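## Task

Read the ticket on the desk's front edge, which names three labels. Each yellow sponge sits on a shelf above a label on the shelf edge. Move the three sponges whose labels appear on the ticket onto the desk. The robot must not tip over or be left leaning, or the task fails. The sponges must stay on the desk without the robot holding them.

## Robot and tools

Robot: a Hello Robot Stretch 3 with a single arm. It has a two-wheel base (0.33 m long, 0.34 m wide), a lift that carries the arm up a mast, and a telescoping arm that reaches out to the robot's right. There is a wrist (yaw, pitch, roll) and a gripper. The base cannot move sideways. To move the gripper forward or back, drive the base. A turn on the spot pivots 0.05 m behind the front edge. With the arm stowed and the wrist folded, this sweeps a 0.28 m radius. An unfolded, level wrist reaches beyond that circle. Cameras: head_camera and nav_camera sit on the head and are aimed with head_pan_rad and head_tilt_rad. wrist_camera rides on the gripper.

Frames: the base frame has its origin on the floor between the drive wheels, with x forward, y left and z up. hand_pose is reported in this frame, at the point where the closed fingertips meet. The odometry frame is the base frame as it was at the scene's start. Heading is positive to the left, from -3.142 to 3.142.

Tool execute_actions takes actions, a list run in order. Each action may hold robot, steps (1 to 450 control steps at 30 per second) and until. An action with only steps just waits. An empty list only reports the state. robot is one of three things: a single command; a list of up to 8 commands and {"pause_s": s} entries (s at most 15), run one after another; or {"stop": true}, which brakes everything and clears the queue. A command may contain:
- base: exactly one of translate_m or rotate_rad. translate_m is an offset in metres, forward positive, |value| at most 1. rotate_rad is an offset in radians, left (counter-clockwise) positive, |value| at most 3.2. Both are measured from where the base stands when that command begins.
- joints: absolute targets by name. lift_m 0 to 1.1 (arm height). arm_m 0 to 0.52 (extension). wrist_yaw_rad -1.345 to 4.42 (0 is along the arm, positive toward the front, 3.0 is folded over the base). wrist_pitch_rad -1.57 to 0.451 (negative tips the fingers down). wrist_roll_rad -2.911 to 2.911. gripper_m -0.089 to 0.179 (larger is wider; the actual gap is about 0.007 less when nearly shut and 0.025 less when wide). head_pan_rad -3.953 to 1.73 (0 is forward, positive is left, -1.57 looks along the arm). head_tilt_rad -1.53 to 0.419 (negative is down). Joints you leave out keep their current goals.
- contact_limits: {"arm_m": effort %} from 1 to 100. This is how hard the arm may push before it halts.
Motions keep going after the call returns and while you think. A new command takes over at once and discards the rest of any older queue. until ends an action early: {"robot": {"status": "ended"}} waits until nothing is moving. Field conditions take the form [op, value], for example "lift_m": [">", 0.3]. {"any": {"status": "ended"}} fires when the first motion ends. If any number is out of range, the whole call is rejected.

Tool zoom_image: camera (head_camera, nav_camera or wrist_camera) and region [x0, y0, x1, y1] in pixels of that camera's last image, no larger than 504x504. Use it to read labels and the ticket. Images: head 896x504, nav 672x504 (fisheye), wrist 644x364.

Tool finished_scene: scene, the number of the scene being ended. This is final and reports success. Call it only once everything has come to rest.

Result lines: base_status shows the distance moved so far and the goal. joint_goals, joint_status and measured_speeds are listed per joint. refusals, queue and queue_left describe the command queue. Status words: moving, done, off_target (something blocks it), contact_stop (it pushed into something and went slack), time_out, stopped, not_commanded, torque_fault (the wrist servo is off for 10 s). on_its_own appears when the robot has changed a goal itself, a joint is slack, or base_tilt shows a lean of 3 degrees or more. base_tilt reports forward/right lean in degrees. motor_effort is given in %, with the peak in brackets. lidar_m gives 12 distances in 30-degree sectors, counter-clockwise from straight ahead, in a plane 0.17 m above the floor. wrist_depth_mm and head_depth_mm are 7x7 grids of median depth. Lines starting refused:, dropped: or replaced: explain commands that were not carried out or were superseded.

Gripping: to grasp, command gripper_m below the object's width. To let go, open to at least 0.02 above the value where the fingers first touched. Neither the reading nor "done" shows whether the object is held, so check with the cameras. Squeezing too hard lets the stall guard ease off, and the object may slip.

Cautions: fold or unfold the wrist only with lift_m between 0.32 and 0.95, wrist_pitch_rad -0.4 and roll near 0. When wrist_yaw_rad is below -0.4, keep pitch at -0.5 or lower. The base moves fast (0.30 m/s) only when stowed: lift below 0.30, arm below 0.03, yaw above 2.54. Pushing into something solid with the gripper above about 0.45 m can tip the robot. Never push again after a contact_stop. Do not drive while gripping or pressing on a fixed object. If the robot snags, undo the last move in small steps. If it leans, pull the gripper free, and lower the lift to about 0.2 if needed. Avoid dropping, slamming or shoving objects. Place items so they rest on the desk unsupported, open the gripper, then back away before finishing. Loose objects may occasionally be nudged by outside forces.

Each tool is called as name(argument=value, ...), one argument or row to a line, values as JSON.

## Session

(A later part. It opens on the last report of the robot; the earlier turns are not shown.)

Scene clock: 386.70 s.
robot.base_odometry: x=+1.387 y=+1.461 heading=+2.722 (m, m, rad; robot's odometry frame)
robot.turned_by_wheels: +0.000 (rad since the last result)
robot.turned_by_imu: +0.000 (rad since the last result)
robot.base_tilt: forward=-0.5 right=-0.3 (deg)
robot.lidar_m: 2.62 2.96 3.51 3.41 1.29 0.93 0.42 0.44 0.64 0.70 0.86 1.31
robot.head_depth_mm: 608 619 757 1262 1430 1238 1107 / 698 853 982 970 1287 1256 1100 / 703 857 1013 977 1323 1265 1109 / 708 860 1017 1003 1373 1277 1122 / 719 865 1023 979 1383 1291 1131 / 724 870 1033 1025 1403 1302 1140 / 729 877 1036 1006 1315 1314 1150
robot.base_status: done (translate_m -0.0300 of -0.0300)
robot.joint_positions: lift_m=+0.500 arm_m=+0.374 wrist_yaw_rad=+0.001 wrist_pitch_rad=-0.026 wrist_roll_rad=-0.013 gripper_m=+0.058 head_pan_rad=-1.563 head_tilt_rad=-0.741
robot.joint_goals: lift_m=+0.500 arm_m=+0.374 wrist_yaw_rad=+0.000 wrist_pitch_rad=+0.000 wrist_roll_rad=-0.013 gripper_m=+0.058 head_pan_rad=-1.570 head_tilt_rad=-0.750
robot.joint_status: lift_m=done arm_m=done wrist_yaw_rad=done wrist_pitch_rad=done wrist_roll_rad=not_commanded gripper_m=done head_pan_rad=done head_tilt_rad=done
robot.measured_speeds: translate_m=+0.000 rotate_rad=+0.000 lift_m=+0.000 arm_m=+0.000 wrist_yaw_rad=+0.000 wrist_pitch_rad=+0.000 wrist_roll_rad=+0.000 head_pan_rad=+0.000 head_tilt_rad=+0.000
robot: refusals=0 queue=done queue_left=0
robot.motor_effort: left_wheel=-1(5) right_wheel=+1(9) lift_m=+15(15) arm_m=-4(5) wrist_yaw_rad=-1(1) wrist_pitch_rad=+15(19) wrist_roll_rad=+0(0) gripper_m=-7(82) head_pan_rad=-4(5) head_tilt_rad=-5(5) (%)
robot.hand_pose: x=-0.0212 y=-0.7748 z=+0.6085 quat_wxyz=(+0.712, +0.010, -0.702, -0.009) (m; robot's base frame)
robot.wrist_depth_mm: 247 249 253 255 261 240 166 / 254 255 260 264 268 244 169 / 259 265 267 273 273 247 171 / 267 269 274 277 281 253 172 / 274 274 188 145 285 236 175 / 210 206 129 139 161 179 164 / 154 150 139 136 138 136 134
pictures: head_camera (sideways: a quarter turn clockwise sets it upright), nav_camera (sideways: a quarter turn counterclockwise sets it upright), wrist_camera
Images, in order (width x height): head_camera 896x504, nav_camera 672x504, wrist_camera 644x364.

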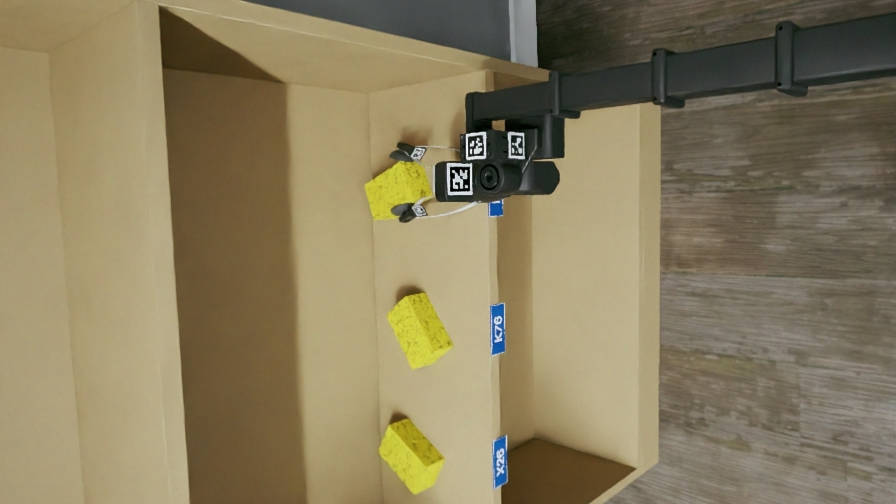

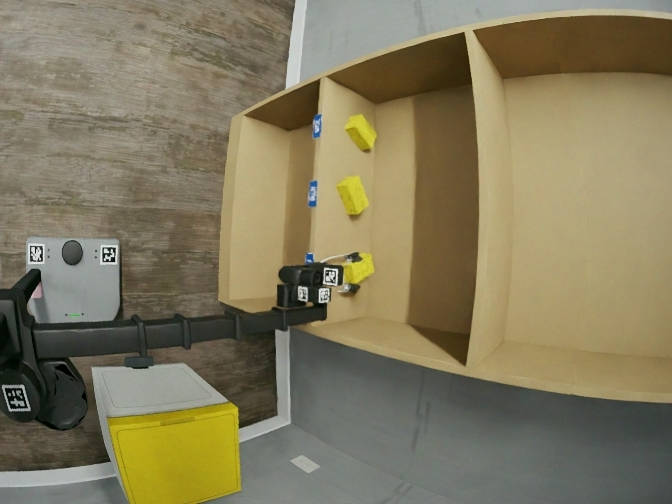

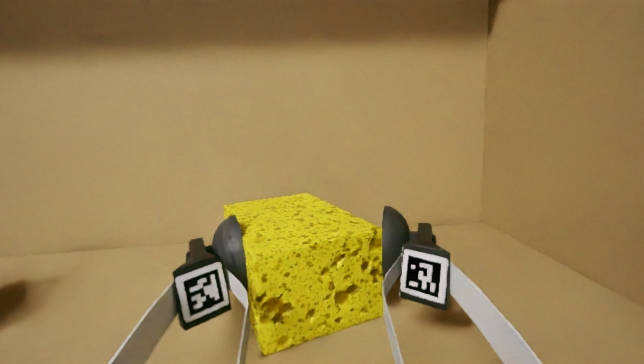

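execute_actions(
  actions=[
    {"robot":[{"joints":{"gripper_m":0.036}},{"pause_s":0.3},{"joints":{"lift_m":0.53}}],"steps":450,"until":{"robot":{"status":"ended"}}},
  ],
)

Scene clock: 392.07 s.
robot.base_odometry: x=+1.387 y=+1.461 heading=+2.722 (m, m, rad; robot's odometry frame)
robot.turned_by_wheels: +0.000 (rad since the last result)
robot.turned_by_imu: +0.000 (rad since the last result)
robot.base_tilt: forward=-0.6 right=-0.3 (deg)
robot.lidar_m: 2.61 2.95 3.48 3.42 1.29 0.93 0.42 0.44 0.63 0.70 0.86 1.30
robot.head_depth_mm: 608 620 756 1261 1434 1239 - / 698 854 979 969 1309 1253 1097 / 703 856 990 950 1329 1266 1114 / 707 861 1021 996 1368 1281 1119 / 720 868 1023 976 1377 1298 1132 / 724 869 1030 1024 1413 1304 1141 / 727 877 1037 1007 1324 1319 1143
robot.base_status: done (translate_m -0.0300 of -0.0300)
robot.joint_positions: lift_m=+0.530 arm_m=+0.374 wrist_yaw_rad=+0.001 wrist_pitch_rad=-0.026 wrist_roll_rad=-0.013 gripper_m=+0.037 head_pan_rad=-1.563 head_tilt_rad=-0.741
robot.joint_goals: lift_m=+0.530 arm_m=+0.374 wrist_yaw_rad=+0.000 wrist_pitch_rad=+0.000 wrist_roll_rad=-0.013 gripper_m=+0.036 head_pan_rad=-1.570 head_tilt_rad=-0.750
robot.joint_status: lift_m=done arm_m=done wrist_yaw_rad=done wrist_pitch_rad=done wrist_roll_rad=not_commanded gripper_m=done head_pan_rad=done head_tilt_rad=done
robot.measured_speeds: translate_m=+0.000 rotate_rad=+0.000 lift_m=+0.000 arm_m=+0.000 wrist_yaw_rad=+0.000 wrist_pitch_rad=+0.000 wrist_roll_rad=+0.000 head_pan_rad=+0.000 head_tilt_rad=+0.000
robot: refusals=0 queue=done queue_left=0
robot.motor_effort: left_wheel=-1(1) right_wheel=+1(1) lift_m=+35(37) arm_m=-4(4) wrist_yaw_rad=-1(1) wrist_pitch_rad=+15(15) wrist_roll_rad=+0(1) gripper_m=-14(82) head_pan_rad=-4(4) head_tilt_rad=-5(5) (%)
robot.hand_pose: x=-0.0212 y=-0.7748 z=+0.6375 quat_wxyz=(+0.712, +0.010, -0.702, -0.009) (m; robot's base frame)
robot.wrist_depth_mm: 245 248 252 254 259 240 168 / 253 256 257 262 266 245 169 / 259 262 270 273 272 249 170 / 268 271 275 276 281 252 172 / 275 279 189 146 287 257 174 / 277 269 128 138 212 229 176 / 200 198 183 169 181 180 168
pictures: head_camera (sideways: a quarter turn clockwise sets it upright), nav_camera (sideways: a quarter turn counterclockwise sets it upright), wrist_camera
Images, in order (width x height): head_camera 896x504, nav_camera 672x504, wrist_camera 644x364.

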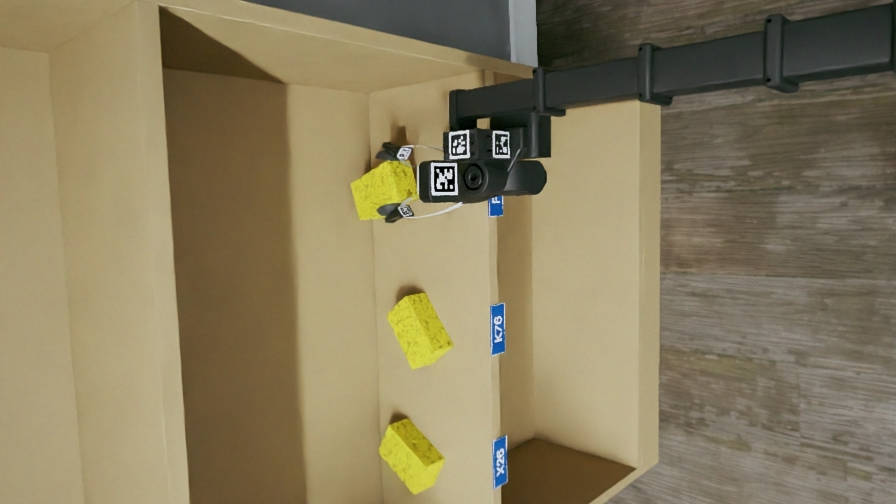

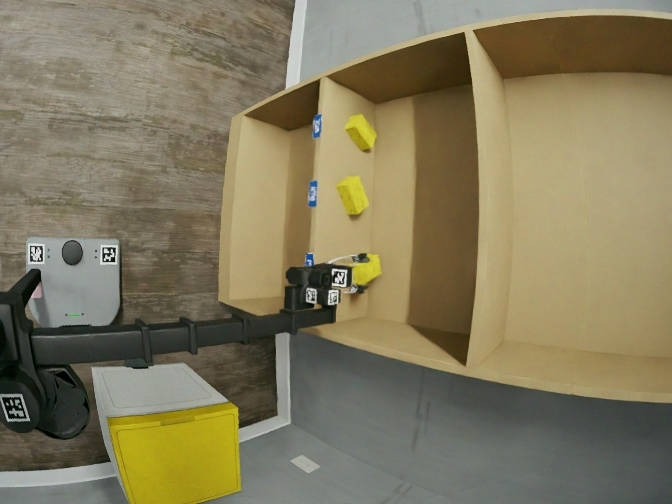

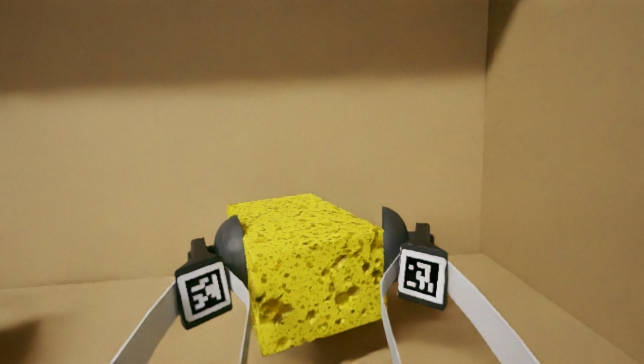

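execute_actions(
  actions=[],
)

Scene clock: 422.30 s.
robot.base_odometry: x=+1.387 y=+1.461 heading=+2.722 (m, m, rad; robot's odometry frame)
robot.turned_by_wheels: +0.000 (rad since the last result)
robot.turned_by_imu: +0.000 (rad since the last result)
robot.base_tilt: forward=-0.6 right=-0.3 (deg)
robot.lidar_m: 2.62 2.95 3.50 3.41 1.29 0.93 0.42 0.44 0.63 0.70 0.85 1.30
robot.head_depth_mm: 608 619 759 1262 1444 1244 - / 699 852 979 969 1308 1251 1095 / 701 857 991 952 1330 1263 1111 / 706 863 1018 1003 1381 1277 1121 / 718 863 1027 981 1385 1289 1128 / 726 871 1030 1031 1399 1299 1142 / 726 874 1036 1006 1319 1315 1146
robot.base_status: done (translate_m -0.0300 of -0.0300)
robot.joint_positions: lift_m=+0.530 arm_m=+0.374 wrist_yaw_rad=+0.001 wrist_pitch_rad=-0.026 wrist_roll_rad=-0.013 gripper_m=+0.037 head_pan_rad=-1.563 head_tilt_rad=-0.741
robot.joint_goals: lift_m=+0.530 arm_m=+0.374 wrist_yaw_rad=+0.000 wrist_pitch_rad=+0.000 wrist_roll_rad=-0.013 gripper_m=+0.036 head_pan_rad=-1.570 head_tilt_rad=-0.750
robot.joint_status: lift_m=done arm_m=done wrist_yaw_rad=done wrist_pitch_rad=done wrist_roll_rad=not_commanded gripper_m=done head_pan_rad=done head_tilt_rad=done
robot.measured_speeds: translate_m=+0.000 rotate_rad=+0.000 lift_m=+0.000 arm_m=+0.000 wrist_yaw_rad=+0.000 wrist_pitch_rad=+0.000 wrist_roll_rad=+0.000 head_pan_rad=+0.000 head_tilt_rad=+0.000
robot: refusals=0 queue=done queue_left=0
robot.motor_effort: left_wheel=-1(1) right_wheel=+1(1) lift_m=+36(35) arm_m=-4(4) wrist_yaw_rad=-1(1) wrist_pitch_rad=+15(15) wrist_roll_rad=+0(0) gripper_m=-14(14) head_pan_rad=-4(4) head_tilt_rad=-6(5) (%)
robot.hand_pose: x=-0.0212 y=-0.7748 z=+0.6375 quat_wxyz=(+0.712, +0.010, -0.702, -0.009) (m; robot's base frame)
robot.wrist_depth_mm: 247 248 251 257 260 240 166 / 251 256 259 265 267 245 170 / 259 262 265 274 274 248 171 / 266 271 272 278 281 254 172 / 273 280 189 145 287 254 175 / 276 267 129 138 211 232 177 / 202 197 181 169 181 180 167
pictures: head_camera (sideways: a quarter turn clockwise sets it upright), nav_camera (sideways: a quarter turn counterclockwise sets it upright), wrist_camera
Images, in order (width x height): head_camera 896x504, nav_camera 672x504, wrist_camera 644x364.

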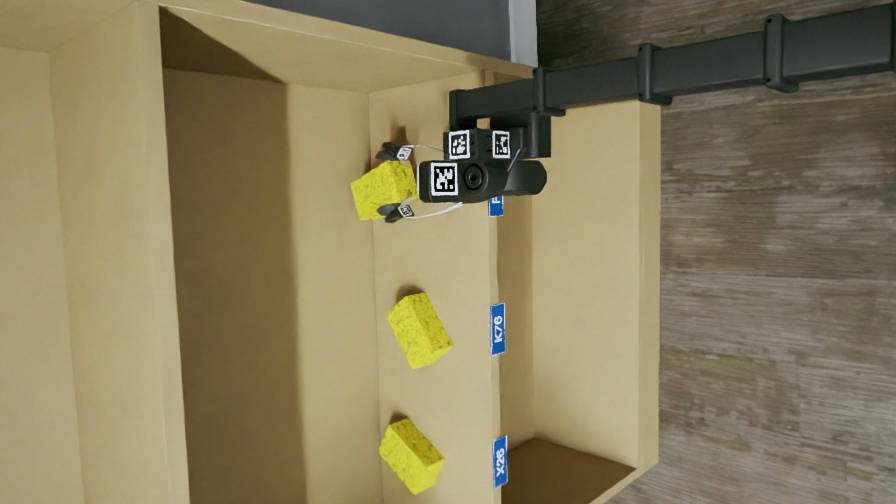

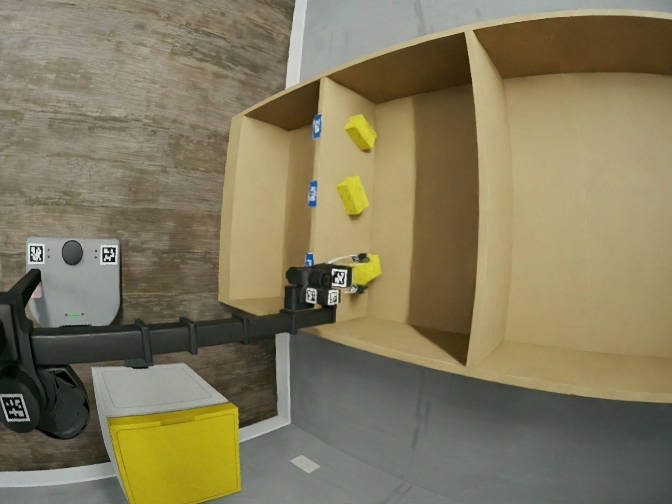

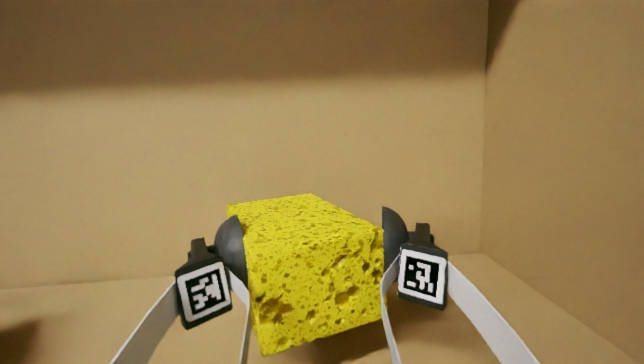

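execute_actions(
  actions=[
    {"robot":{"joints":{"arm_m":0.1}},"steps":200,"until":{"robot":{"status":"ended"}}},
  ],
)

Scene clock: 440.40 s.
robot.base_odometry: x=+1.387 y=+1.461 heading=+2.722 (m, m, rad; robot's odometry frame)
robot.turned_by_wheels: +0.000 (rad since the last result)
robot.turned_by_imu: +0.000 (rad since the last result)
robot.base_tilt: forward=-0.6 right=-0.2 (deg)
robot.lidar_m: 2.61 2.96 3.49 3.43 1.29 0.93 0.42 0.44 0.63 0.70 0.86 1.30
robot.head_depth_mm: 608 619 755 1262 1436 1264 - / 700 852 982 957 1284 1301 1083 / 702 860 1010 963 1294 1243 1105 / 708 863 1013 1003 1376 1273 1122 / 720 869 1024 978 1385 1284 1128 / 725 870 1030 1026 1396 1299 1135 / 729 876 1039 1009 1326 1314 1148
robot.base_status: done (translate_m -0.0300 of -0.0300)
robot.joint_positions: lift_m=+0.530 arm_m=+0.100 wrist_yaw_rad=+0.001 wrist_pitch_rad=-0.026 wrist_roll_rad=-0.013 gripper_m=+0.037 head_pan_rad=-1.563 head_tilt_rad=-0.741
robot.joint_goals: lift_m=+0.530 arm_m=+0.100 wrist_yaw_rad=+0.000 wrist_pitch_rad=+0.000 wrist_roll_rad=-0.013 gripper_m=+0.036 head_pan_rad=-1.570 head_tilt_rad=-0.750
robot.joint_status: lift_m=done arm_m=done wrist_yaw_rad=done wrist_pitch_rad=done wrist_roll_rad=not_commanded gripper_m=done head_pan_rad=done head_tilt_rad=done
robot.measured_speeds: translate_m=+0.000 rotate_rad=+0.000 lift_m=+0.000 arm_m=+0.000 wrist_yaw_rad=+0.000 wrist_pitch_rad=+0.000 wrist_roll_rad=+0.000 head_pan_rad=+0.000 head_tilt_rad=+0.000
robot: refusals=0 queue=done queue_left=0
robot.motor_effort: left_wheel=-2(2) right_wheel=+1(1) lift_m=+35(36) arm_m=-4(3) wrist_yaw_rad=+0(1) wrist_pitch_rad=+15(15) wrist_roll_rad=+0(0) gripper_m=-14(14) head_pan_rad=-4(4) head_tilt_rad=-5(5) (%)
robot.hand_pose: x=-0.0212 y=-0.5008 z=+0.6375 quat_wxyz=(+0.712, +0.010, -0.702, -0.009) (m; robot's base frame)
robot.wrist_depth_mm: 496 507 511 519 425 596 611 / 518 516 520 529 442 598 641 / 527 529 535 550 452 625 649 / 534 549 551 565 462 651 667 / 409 379 188 145 346 679 702 / 295 297 128 139 334 688 705 / 583 593 604 617 478 695 730
pictures: head_camera (sideways: a quarter turn clockwise sets it upright), nav_camera (sideways: a quarter turn counterclockwise sets it upright), wrist_camera
Images, in order (width x height): head_camera 896x504, nav_camera 672x504, wrist_camera 644x364.

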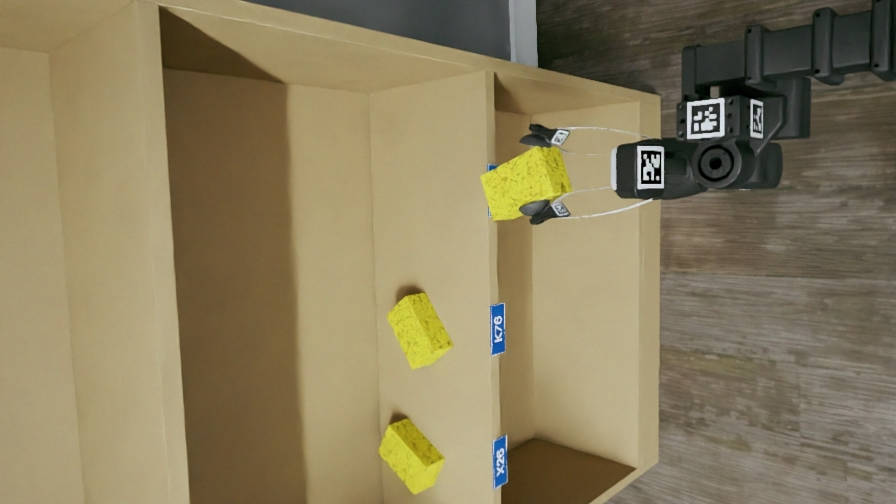

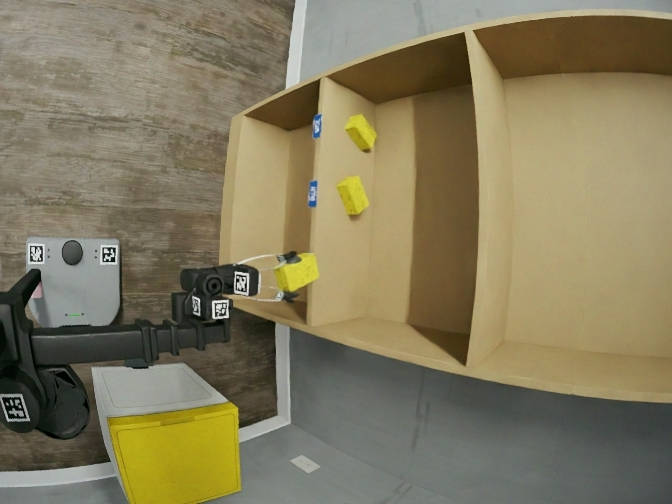

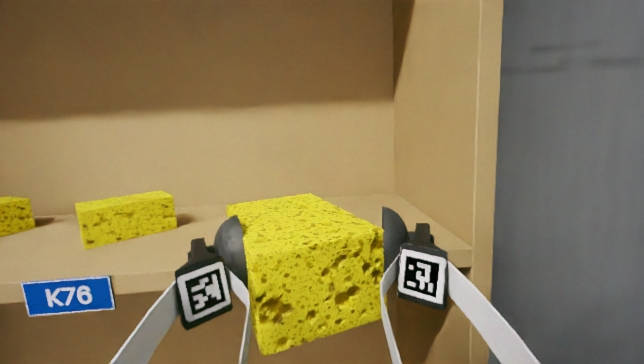

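execute_actions(
  actions=[
    {"robot":[{"joints":{"arm_m":0.0,"wrist_pitch_rad":-0.4}},{"joints":{"wrist_yaw_rad":2.65,"lift_m":0.285,"head_pan_rad":0.0,"head_tilt_rad":-0.6},"base":{"rotate_rad":1.154}}],"steps":400,"until":{"robot":{"status":"ended"}}},
  ],
)

Scene clock: 496.47 s.
robot.base_odometry: x=+1.387 y=+1.461 heading=-2.407 (m, m, rad; robot's odometry frame)
robot.turned_by_wheels: +1.154 (rad since the last result)
robot.turned_by_imu: +1.168 (rad since the last result)
robot.base_tilt: forward=-0.6 right=-0.3 (deg)
robot.lidar_m: 3.41 2.61 1.17 0.91 0.44 0.46 0.65 0.89 0.86 1.46 2.87 3.05
robot.head_depth_mm: 3708 3738 2578 1978 1598 1326 1138 / 3724 3725 2645 1997 1600 1336 1150 / 3540 3833 2708 2029 1631 1351 1162 / 3371 3627 2767 2058 1642 1365 1168 / 3239 3650 2809 2097 1651 1383 1181 / 3205 3578 2873 2121 1685 1393 1188 / 3150 3386 2938 2156 1702 1408 1194
robot.base_status: done (rotate_rad +1.1539 of +1.1540)
robot.joint_positions: lift_m=+0.285 arm_m=+0.000 wrist_yaw_rad=+2.648 wrist_pitch_rad=-0.417 wrist_roll_rad=-0.013 gripper_m=+0.037 head_pan_rad=-0.007 head_tilt_rad=-0.606
robot.joint_goals: lift_m=+0.285 arm_m=+0.000 wrist_yaw_rad=+2.650 wrist_pitch_rad=-0.400 wrist_roll_rad=-0.013 gripper_m=+0.036 head_pan_rad=+0.000 head_tilt_rad=-0.600
robot.joint_status: lift_m=done arm_m=done wrist_yaw_rad=done wrist_pitch_rad=done wrist_roll_rad=not_commanded gripper_m=done head_pan_rad=done head_tilt_rad=done
robot.measured_speeds: translate_m=+0.000 rotate_rad=+0.000 lift_m=+0.000 arm_m=+0.000 wrist_yaw_rad=+0.000 wrist_pitch_rad=+0.000 wrist_roll_rad=+0.000 head_pan_rad=+0.000 head_tilt_rad=+0.000
robot: refusals=0 queue=done queue_left=0
robot.motor_effort: left_wheel=-2(6) right_wheel=+3(9) lift_m=+15(36) arm_m=-3(4) wrist_yaw_rad=+2(6) wrist_pitch_rad=+10(15) wrist_roll_rad=+0(0) gripper_m=-15(15) head_pan_rad=+5(51) head_tilt_rad=+4(23) (%)
robot.hand_pose: x=+0.0852 y=+0.0524 z=+0.2984 quat_wxyz=(+0.312, +0.702, -0.025, +0.640) (m; robot's base frame)
robot.wrist_depth_mm: 723 894 - - - - - / 779 935 - - - - - / 816 950 - - - - - / 771 847 805 780 775 759 760 / 653 647 189 146 637 619 611 / 554 545 128 138 481 509 510 / - 470 143 418 434 440 438
pictures: head_camera (sideways: a quarter turn clockwise sets it upright), nav_camera (sideways: a quarter turn counterclockwise sets it upright), wrist_camera
Images, in order (width x height): head_camera 896x504, nav_camera 672x504, wrist_camera 644x364.

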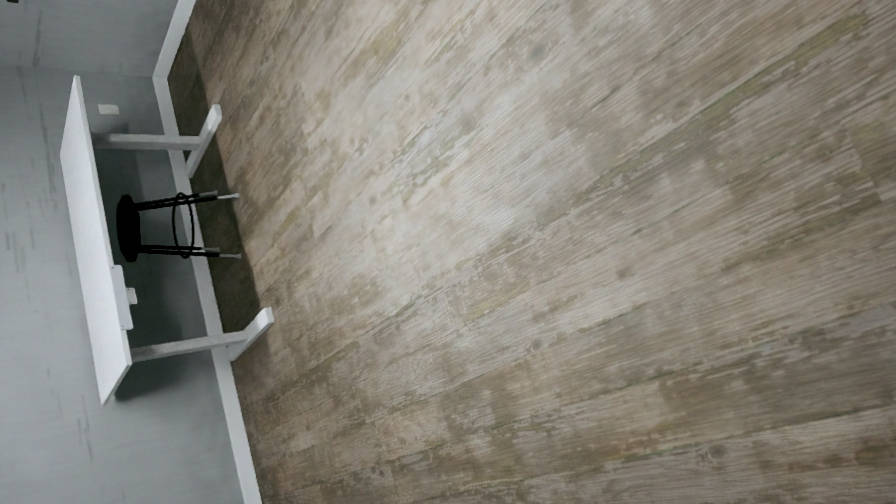

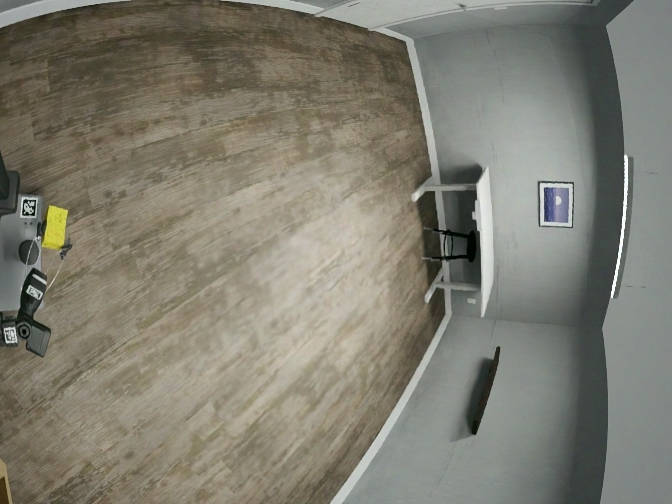

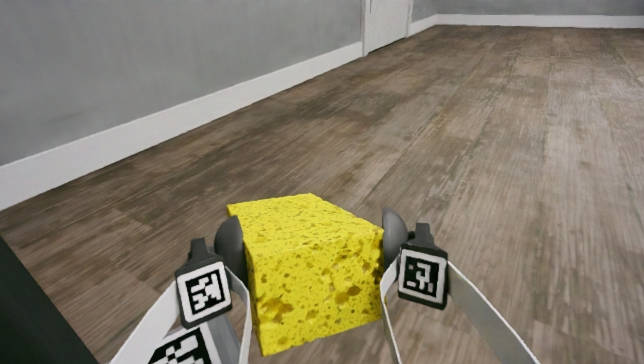

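execute_actions(
  actions=[
    {"robot":[{"base":{"translate_m":1.0}},{"base":{"translate_m":1.0}},{"base":{"translate_m":0.57}},{"base":{"rotate_rad":1.988},"joints":{"lift_m":0.68,"wrist_yaw_rad":0.0,"wrist_pitch_rad":0.0,"head_pan_rad":-1.57,"head_tilt_rad":-0.75}}],"steps":450,"until":{"robot":{"status":"ended"}}},
    {"steps":300,"until":{"robot":{"status":"ended"}}},
  ],
)

Scene clock: 536.27 s.
robot.base_odometry: x=-0.521 y=-0.261 heading=-0.420 (m, m, rad; robot's odometry frame)
robot.turned_by_wheels: +1.988 (rad since the last result)
robot.turned_by_imu: +2.030 (rad since the last result)
robot.base_tilt: forward=-0.6 right=-0.4 (deg)
robot.lidar_m: 1.95 2.03 2.75 3.01 2.58 1.86 1.79 1.85 0.92 0.96 1.04 2.05
robot.head_depth_mm: 1269 1195 923 1640 1443 1262 - / 1268 1215 940 1603 1426 1277 - / 1268 1240 954 838 1380 - 1091 / 1270 1275 967 895 1480 1280 1118 / 1282 1294 982 1451 1494 1299 1132 / 1274 1411 998 1731 1524 1297 1140 / 1279 1475 1705 1788 1542 1316 1152
robot.base_status: done (rotate_rad +1.9879 of +1.9880)
robot.joint_positions: lift_m=+0.680 arm_m=+0.000 wrist_yaw_rad=+0.002 wrist_pitch_rad=-0.026 wrist_roll_rad=-0.013 gripper_m=+0.037 head_pan_rad=-1.563 head_tilt_rad=-0.741
robot.joint_goals: lift_m=+0.680 arm_m=+0.000 wrist_yaw_rad=+0.000 wrist_pitch_rad=+0.000 wrist_roll_rad=-0.013 gripper_m=+0.036 head_pan_rad=-1.570 head_tilt_rad=-0.750
robot.joint_status: lift_m=done arm_m=done wrist_yaw_rad=done wrist_pitch_rad=done wrist_roll_rad=not_commanded gripper_m=done head_pan_rad=done head_tilt_rad=done
robot.measured_speeds: translate_m=+0.000 rotate_rad=+0.000 lift_m=+0.000 arm_m=+0.000 wrist_yaw_rad=+0.000 wrist_pitch_rad=+0.000 wrist_roll_rad=+0.000 head_pan_rad=+0.000 head_tilt_rad=+0.000
robot: refusals=0 queue=done queue_left=0
robot.motor_effort: left_wheel=-1(9) right_wheel=+2(12) lift_m=+35(38) arm_m=-3(3) wrist_yaw_rad=-2(4) wrist_pitch_rad=+16(17) wrist_roll_rad=+0(0) gripper_m=-15(13) head_pan_rad=-4(48) head_tilt_rad=-5(23) (%)
robot.hand_pose: x=-0.0210 y=-0.4008 z=+0.7874 quat_wxyz=(+0.712, +0.010, -0.702, -0.009) (m; robot's base frame)
robot.wrist_depth_mm: - - - - - - - / - - - - - - - / - - - - - - - / - - 858 779 718 654 614 / 529 448 188 146 470 727 - / - - 128 138 - 689 - / - - 933 - - - -
pictures: head_camera (sideways: a quarter turn clockwise sets it upright), nav_camera (sideways: a quarter turn counterclockwise sets it upright), wrist_camera
Images, in order (width x height): head_camera 896x504, nav_camera 672x504, wrist_camera 644x364.

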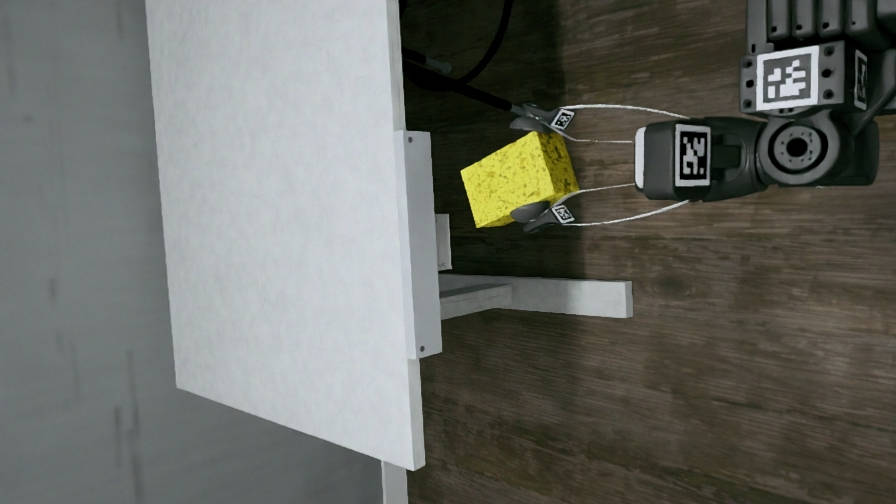

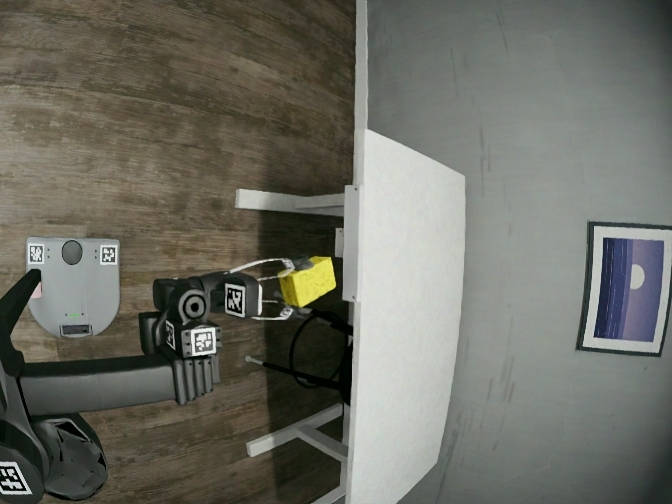

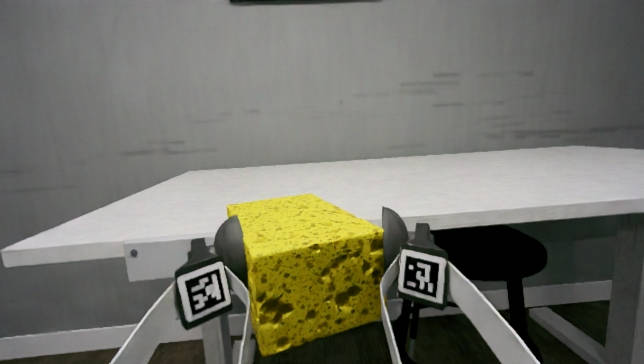

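execute_actions(
  actions=[
    {"robot":[{"joints":{"arm_m":0.35},"contact_limits":{"arm_m":20}},{"joints":{"lift_m":0.65}}],"steps":300,"until":{"robot":{"status":"ended"}}},
  ],
)

Scene clock: 553.87 s.
robot.base_odometry: x=-0.521 y=-0.261 heading=-0.420 (m, m, rad; robot's odometry frame)
robot.turned_by_wheels: +0.000 (rad since the last result)
robot.turned_by_imu: +0.000 (rad since the last result)
robot.base_tilt: forward=-0.6 right=-0.2 (deg)
robot.lidar_m: 1.95 2.03 2.75 2.99 2.57 1.86 1.79 1.84 0.92 0.96 1.03 2.05
robot.head_depth_mm: 1260 1194 923 1655 1477 - 1094 / 1268 1218 934 - 1457 1252 1102 / 1278 1239 945 1615 1458 1266 1111 / 1273 1272 969 895 1475 1280 1126 / 1271 1299 985 1461 1494 1290 1131 / 1281 1411 1000 1714 1531 1300 1137 / 1281 1479 1710 1794 1533 1315 1152
robot.base_status: done (rotate_rad +1.9879 of +1.9880)
robot.joint_positions: lift_m=+0.650 arm_m=+0.350 wrist_yaw_rad=+0.001 wrist_pitch_rad=-0.026 wrist_roll_rad=-0.013 gripper_m=+0.037 head_pan_rad=-1.563 head_tilt_rad=-0.741
robot.joint_goals: lift_m=+0.650 arm_m=+0.350 wrist_yaw_rad=+0.000 wrist_pitch_rad=+0.000 wrist_roll_rad=-0.013 gripper_m=+0.036 head_pan_rad=-1.570 head_tilt_rad=-0.750
robot.joint_status: lift_m=done arm_m=done wrist_yaw_rad=done wrist_pitch_rad=done wrist_roll_rad=not_commanded gripper_m=done head_pan_rad=done head_tilt_rad=done
robot.measured_speeds: translate_m=+0.000 rotate_rad=+0.000 lift_m=+0.000 arm_m=+0.000 wrist_yaw_rad=+0.000 wrist_pitch_rad=+0.000 wrist_roll_rad=+0.000 head_pan_rad=+0.000 head_tilt_rad=+0.000
robot: refusals=0 queue=done queue_left=0
robot.motor_effort: left_wheel=-1(2) right_wheel=+2(2) lift_m=+15(37) arm_m=+3(3) wrist_yaw_rad=-1(1) wrist_pitch_rad=+15(16) wrist_roll_rad=+0(0) gripper_m=-14(14) head_pan_rad=-4(4) head_tilt_rad=-5(5) (%)
robot.contact_limits: arm_m 20 (drawing in: default 22, maximum 36; extending or still: default 29, maximum 48)
robot.hand_pose: x=-0.0212 y=-0.7502 z=+0.7584 quat_wxyz=(+0.712, +0.010, -0.702, -0.009) (m; robot's base frame)
robot.wrist_depth_mm: 797 827 889 836 901 904 946 / 819 842 853 891 906 891 935 / 848 889 913 909 947 966 957 / 874 748 669 605 540 502 471 / 368 346 188 146 322 285 269 / 230 225 128 138 179 197 193 / 171 167 154 143 153 151 148
pictures: head_camera (sideways: a quarter turn clockwise sets it upright), nav_camera (sideways: a quarter turn counterclockwise sets it upright), wrist_camera
Images, in order (width x height): head_camera 896x504, nav_camera 672x504, wrist_camera 644x364.

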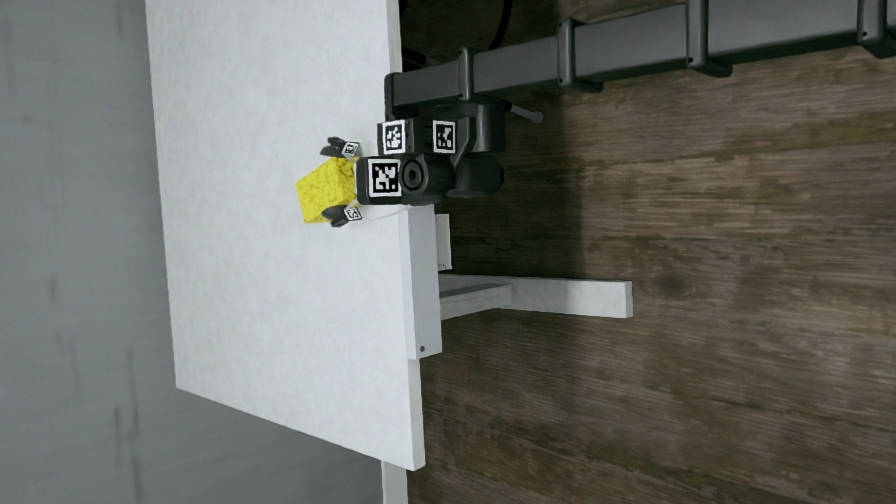

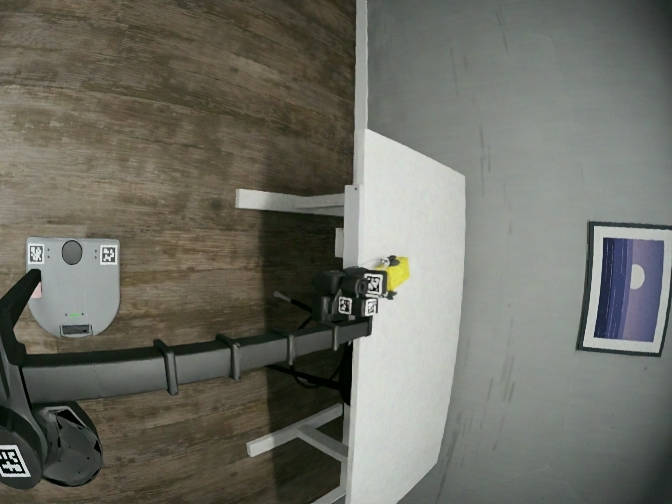

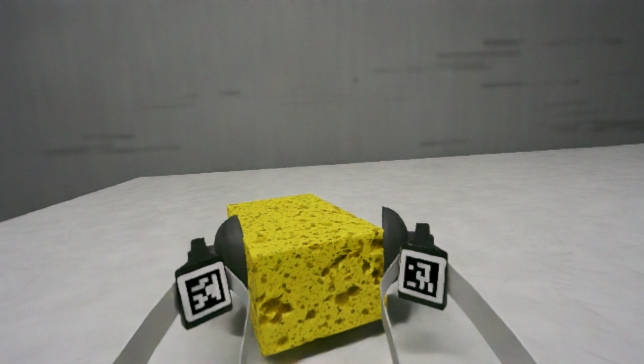

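execute_actions(
  actions=[
    {"robot":[{"joints":{"lift_m":0.639}},{"joints":{"gripper_m":0.13}}],"steps":200,"until":{"robot":{"status":"ended"}}},
  ],
)

Scene clock: 562.63 s.
robot.base_odometry: x=-0.521 y=-0.261 heading=-0.420 (m, m, rad; robot's odometry frame)
robot.turned_by_wheels: +0.000 (rad since the last result)
robot.turned_by_imu: +0.000 (rad since the last result)
robot.base_tilt: forward=-0.7 right=-0.3 (deg)
robot.lidar_m: 1.95 2.03 2.75 3.00 2.58 1.86 1.79 1.84 0.91 0.96 1.03 2.05
robot.head_depth_mm: 1259 1195 923 1647 1467 - - / 1270 1218 943 - 1450 1254 1100 / 1266 1239 963 - 1466 1263 1113 / 1270 1268 970 895 1476 1272 1114 / 1279 1302 984 1442 1495 1293 1131 / 1281 1409 997 1716 1520 1304 1137 / 1284 1491 1691 1797 1546 1311 1146
robot.base_status: done (rotate_rad +1.9879 of +1.9880)
robot.joint_positions: lift_m=+0.639 arm_m=+0.350 wrist_yaw_rad=+0.001 wrist_pitch_rad=-0.023 wrist_roll_rad=-0.013 gripper_m=+0.130 head_pan_rad=-1.563 head_tilt_rad=-0.741
robot.joint_goals: lift_m=+0.639 arm_m=+0.350 wrist_yaw_rad=+0.000 wrist_pitch_rad=+0.000 wrist_roll_rad=-0.013 gripper_m=+0.130 head_pan_rad=-1.570 head_tilt_rad=-0.750
robot.joint_status: lift_m=done arm_m=done wrist_yaw_rad=done wrist_pitch_rad=done wrist_roll_rad=not_commanded gripper_m=done head_pan_rad=done head_tilt_rad=done
robot.measured_speeds: translate_m=+0.000 rotate_rad=+0.000 lift_m=+0.000 arm_m=+0.000 wrist_yaw_rad=+0.000 wrist_pitch_rad=+0.000 wrist_roll_rad=+0.000 head_pan_rad=+0.000 head_tilt_rad=+0.000
robot: refusals=0 queue=done queue_left=0
robot.motor_effort: left_wheel=-2(2) right_wheel=+2(2) lift_m=+15(16) arm_m=+3(3) wrist_yaw_rad=-1(1) wrist_pitch_rad=+13(15) wrist_roll_rad=+0(0) gripper_m=+0(81) head_pan_rad=-4(4) head_tilt_rad=-5(5) (%)
robot.contact_limits: arm_m 20 (drawing in: default 22, maximum 36; extending or still: default 29, maximum 48)
robot.hand_pose: x=-0.0212 y=-0.7503 z=+0.7483 quat_wxyz=(+0.712, +0.009, -0.702, -0.008) (m; robot's base frame)
robot.wrist_depth_mm: 813 799 800 858 866 898 927 / 832 822 877 883 869 940 948 / 841 865 916 907 937 974 942 / 866 671 613 550 500 460 424 / 331 329 193 147 266 276 247 / 211 - 171 140 173 - 173 / 162 143 140 136 139 136 134
pictures: head_camera (sideways: a quarter turn clockwise sets it upright), nav_camera (sideways: a quarter turn counterclockwise sets it upright), wrist_camera
Images, in order (width x height): head_camera 896x504, nav_camera 672x504, wrist_camera 644x364.

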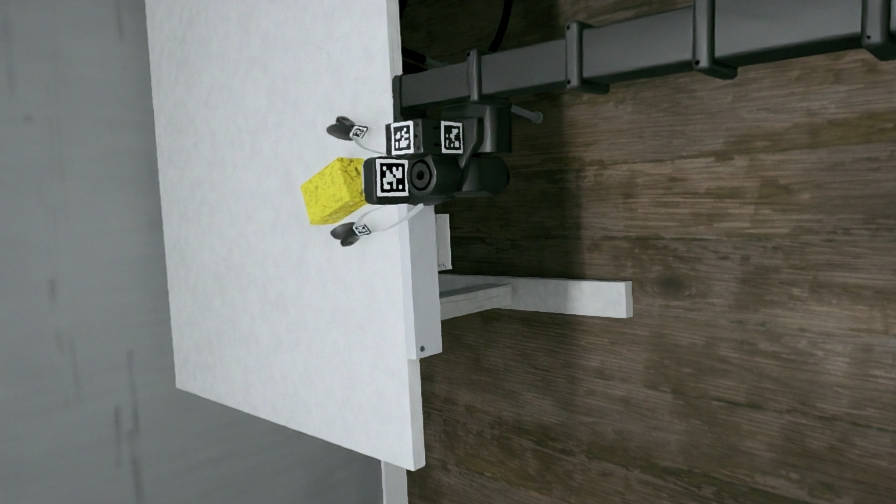

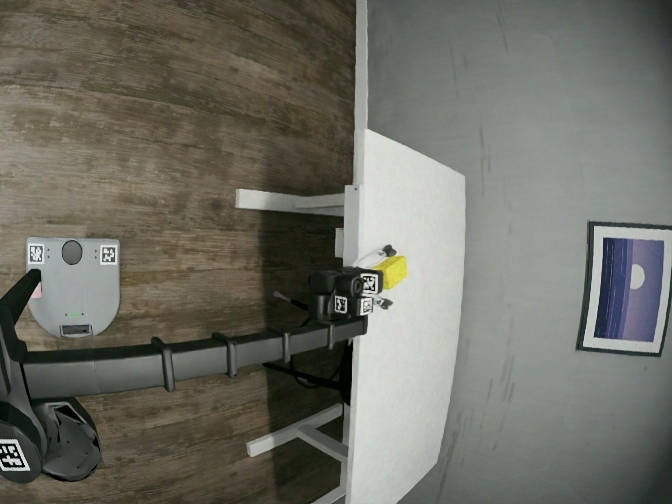

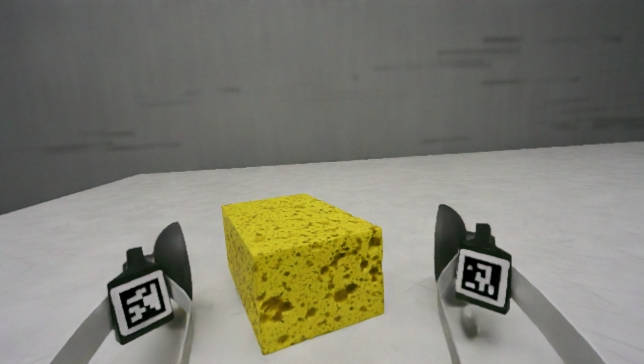

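execute_actions(
  actions=[
    {"robot":[{"joints":{"arm_m":0.0,"lift_m":0.66}},{"joints":{"wrist_pitch_rad":-0.4,"wrist_yaw_rad":2.65,"lift_m":0.285,"gripper_m":0.05,"head_pan_rad":0.0,"head_tilt_rad":-0.5},"base":{"rotate_rad":1.973}}],"steps":400,"until":{"robot":{"status":"ended"}}},
  ],
)

Scene clock: 611.13 s.
robot.base_odometry: x=-0.521 y=-0.261 heading=+1.553 (m, m, rad; robot's odometry frame)
robot.turned_by_wheels: +1.973 (rad since the last result)
robot.turned_by_imu: +1.997 (rad since the last result)
robot.base_tilt: forward=-0.5 right=-0.3 (deg)
robot.lidar_m: 3.00 1.95 1.78 1.80 0.92 0.96 1.03 1.85 1.95 1.96 2.45 3.00
robot.head_depth_mm: 2631 2928 3087 2274 1737 1416 1191 / 2719 3000 3142 2303 1766 1422 1204 / 2821 3110 3195 2344 1795 1436 1210 / 2940 3171 3379 2371 1821 1458 1224 / 2995 3242 3273 2425 1834 1475 1235 / 2565 2704 2847 2448 1857 1487 1246 / 2228 2350 2440 2394 1883 1504 1251
robot.base_status: done (rotate_rad +1.9729 of +1.9730)
robot.joint_positions: lift_m=+0.285 arm_m=+0.000 wrist_yaw_rad=+2.648 wrist_pitch_rad=-0.415 wrist_roll_rad=-0.013 gripper_m=+0.050 head_pan_rad=-0.007 head_tilt_rad=-0.507
robot.joint_goals: lift_m=+0.285 arm_m=+0.000 wrist_yaw_rad=+2.650 wrist_pitch_rad=-0.400 wrist_roll_rad=-0.013 gripper_m=+0.050 head_pan_rad=+0.000 head_tilt_rad=-0.500
robot.joint_status: lift_m=done arm_m=done wrist_yaw_rad=done wrist_pitch_rad=done wrist_roll_rad=not_commanded gripper_m=done head_pan_rad=done head_tilt_rad=done
robot.measured_speeds: translate_m=+0.000 rotate_rad=+0.000 lift_m=+0.000 arm_m=+0.000 wrist_yaw_rad=+0.000 wrist_pitch_rad=+0.000 wrist_roll_rad=+0.000 head_pan_rad=+0.000 head_tilt_rad=+0.000
robot: refusals=0 queue=done queue_left=0
robot.motor_effort: left_wheel=-2(5) right_wheel=+2(7) lift_m=+16(37) arm_m=-4(6) wrist_yaw_rad=+2(2) wrist_pitch_rad=+9(13) wrist_roll_rad=+0(0) gripper_m=+0(81) head_pan_rad=+5(48) head_tilt_rad=+5(28) (%)
robot.hand_pose: x=+0.0853 y=+0.0526 z=+0.2988 quat_wxyz=(+0.311, +0.702, -0.025, +0.640) (m; robot's base frame)
robot.wrist_depth_mm: - - - - - - - / - - - - - - - / - - - - - - - / 841 839 797 801 774 774 764 / 666 649 660 630 637 610 606 / 547 528 - 516 510 509 497 / - 470 456 441 439 436 432
pictures: head_camera (sideways: a quarter turn clockwise sets it upright), nav_camera (sideways: a quarter turn counterclockwise sets it upright), wrist_camera
Images, in order (width x height): head_camera 896x504, nav_camera 672x504, wrist_camera 644x364.

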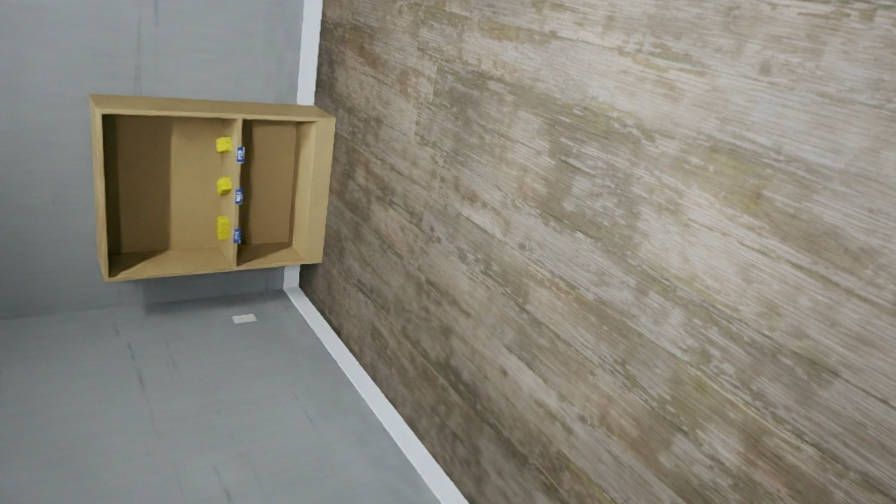

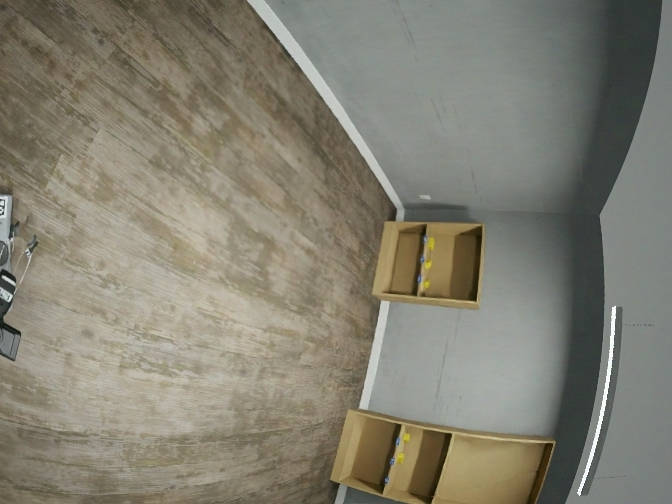

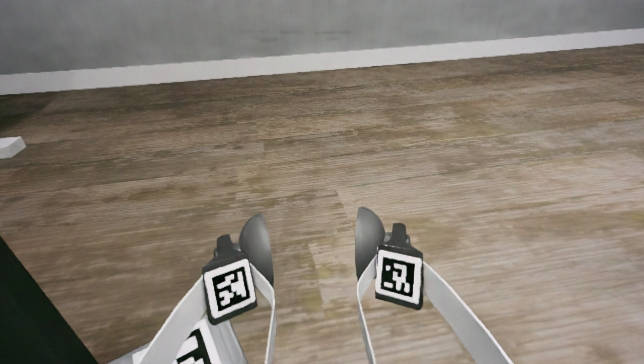

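zoom_image(
  camera="head_camera",
  region=[200, 120, 280, 260],
)

Region (200, 120, 280, 260) of head_camera's 896x504 image, scaled by 3.600, with more detail than that image has; it fills the left 288 columns of this view, and the rest is white.

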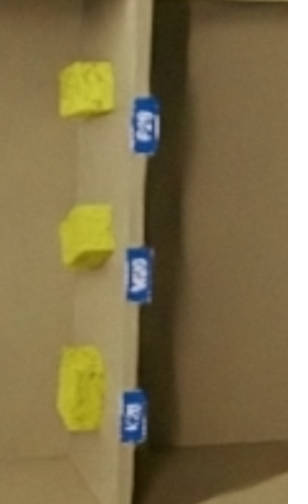

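execute_actions(
  actions=[
    {"robot":[{"base":{"translate_m":1.0}},{"base":{"translate_m":1.0}},{"base":{"translate_m":0.554}},{"base":{"rotate_rad":1.168},"joints":{"lift_m":0.5,"wrist_yaw_rad":0.0,"wrist_pitch_rad":0.0,"gripper_m":0.14,"head_pan_rad":-1.57,"head_tilt_rad":-0.75}}],"steps":450,"until":{"robot":{"status":"ended"}}},
    {"steps":300,"until":{"robot":{"status":"ended"}}},
  ],
)

Scene clock: 641.07 s.
robot.base_odometry: x=-0.476 y=+2.292 heading=+2.721 (m, m, rad; robot's odometry frame)
robot.turned_by_wheels: +1.168 (rad since the last result)
robot.turned_by_imu: +1.200 (rad since the last result)
robot.base_tilt: forward=-0.6 right=-0.3 (deg)
robot.lidar_m: 0.83 0.86 1.16 3.08 3.96 3.03 2.46 1.30 0.64 0.85 0.77 0.87
robot.head_depth_mm: 683 791 909 972 1109 1236 1131 / 705 815 959 1066 1279 1232 1143 / 714 817 965 1071 1285 1260 1103 / 718 591 967 1077 1301 1266 1122 / 721 607 972 1091 1299 1268 1135 / 735 621 974 1099 1308 1278 1139 / 736 631 975 1092 1100 1290 1146
robot.base_status: done (rotate_rad +1.1679 of +1.1680)
robot.joint_positions: lift_m=+0.500 arm_m=+0.000 wrist_yaw_rad=+0.002 wrist_pitch_rad=-0.024 wrist_roll_rad=-0.013 gripper_m=+0.140 head_pan_rad=-1.563 head_tilt_rad=-0.741
robot.joint_goals: lift_m=+0.500 arm_m=+0.000 wrist_yaw_rad=+0.000 wrist_pitch_rad=+0.000 wrist_roll_rad=-0.013 gripper_m=+0.140 head_pan_rad=-1.570 head_tilt_rad=-0.750
robot.joint_status: lift_m=done arm_m=done wrist_yaw_rad=done wrist_pitch_rad=done wrist_roll_rad=not_commanded gripper_m=done head_pan_rad=done head_tilt_rad=done
robot.measured_speeds: translate_m=+0.000 rotate_rad=+0.000 lift_m=+0.000 arm_m=+0.000 wrist_yaw_rad=+0.000 wrist_pitch_rad=+0.000 wrist_roll_rad=+0.000 head_pan_rad=+0.000 head_tilt_rad=+0.000
robot: refusals=0 queue=done queue_left=0
robot.motor_effort: left_wheel=-2(8) right_wheel=+2(9) lift_m=+36(34) arm_m=-3(4) wrist_yaw_rad=-3(6) wrist_pitch_rad=+14(16) wrist_roll_rad=+0(0) gripper_m=+0(79) head_pan_rad=-4(47) head_tilt_rad=-6(31) (%)
robot.hand_pose: x=-0.0208 y=-0.4009 z=+0.6080 quat_wxyz=(+0.712, +0.010, -0.702, -0.008) (m; robot's base frame)
robot.wrist_depth_mm: 542 555 569 578 571 399 684 / 561 577 575 606 607 403 695 / 573 582 597 607 624 414 690 / 589 597 598 619 616 420 727 / 593 594 522 526 546 724 746 / 420 - 403 384 398 - 797 / 354 660 672 667 694 478 783
pictures: head_camera (sideways: a quarter turn clockwise sets it upright), nav_camera (sideways: a quarter turn counterclockwise sets it upright), wrist_camera
Images, in order (width x height): head_camera 896x504, nav_camera 672x504, wrist_camera 644x364.

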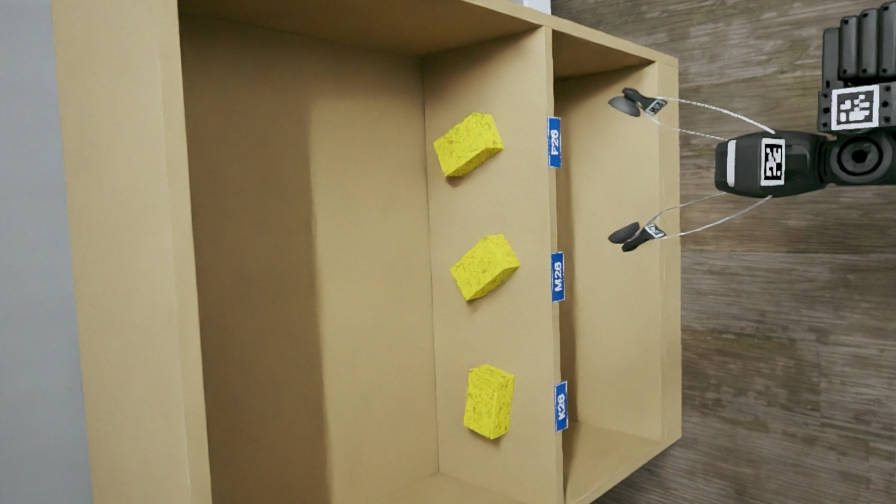

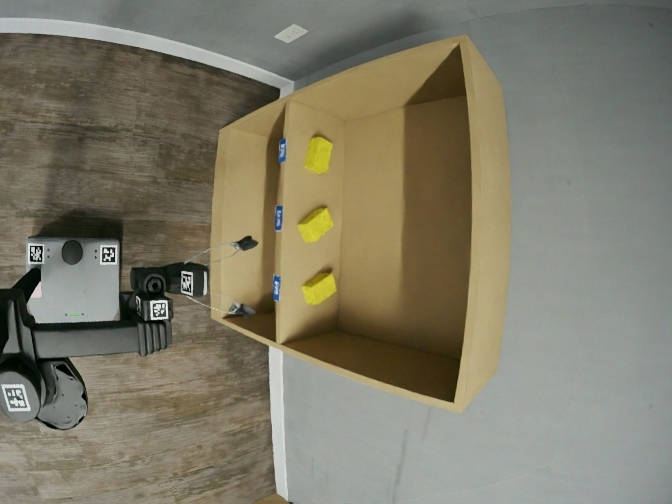

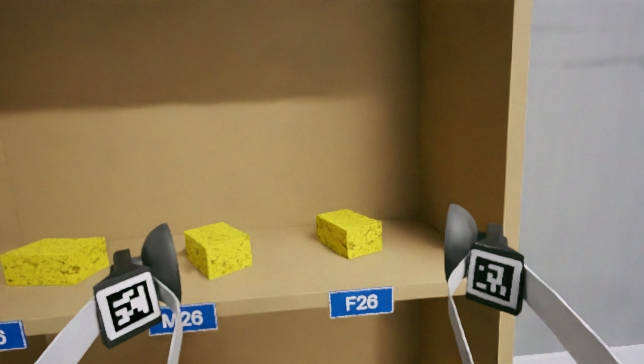

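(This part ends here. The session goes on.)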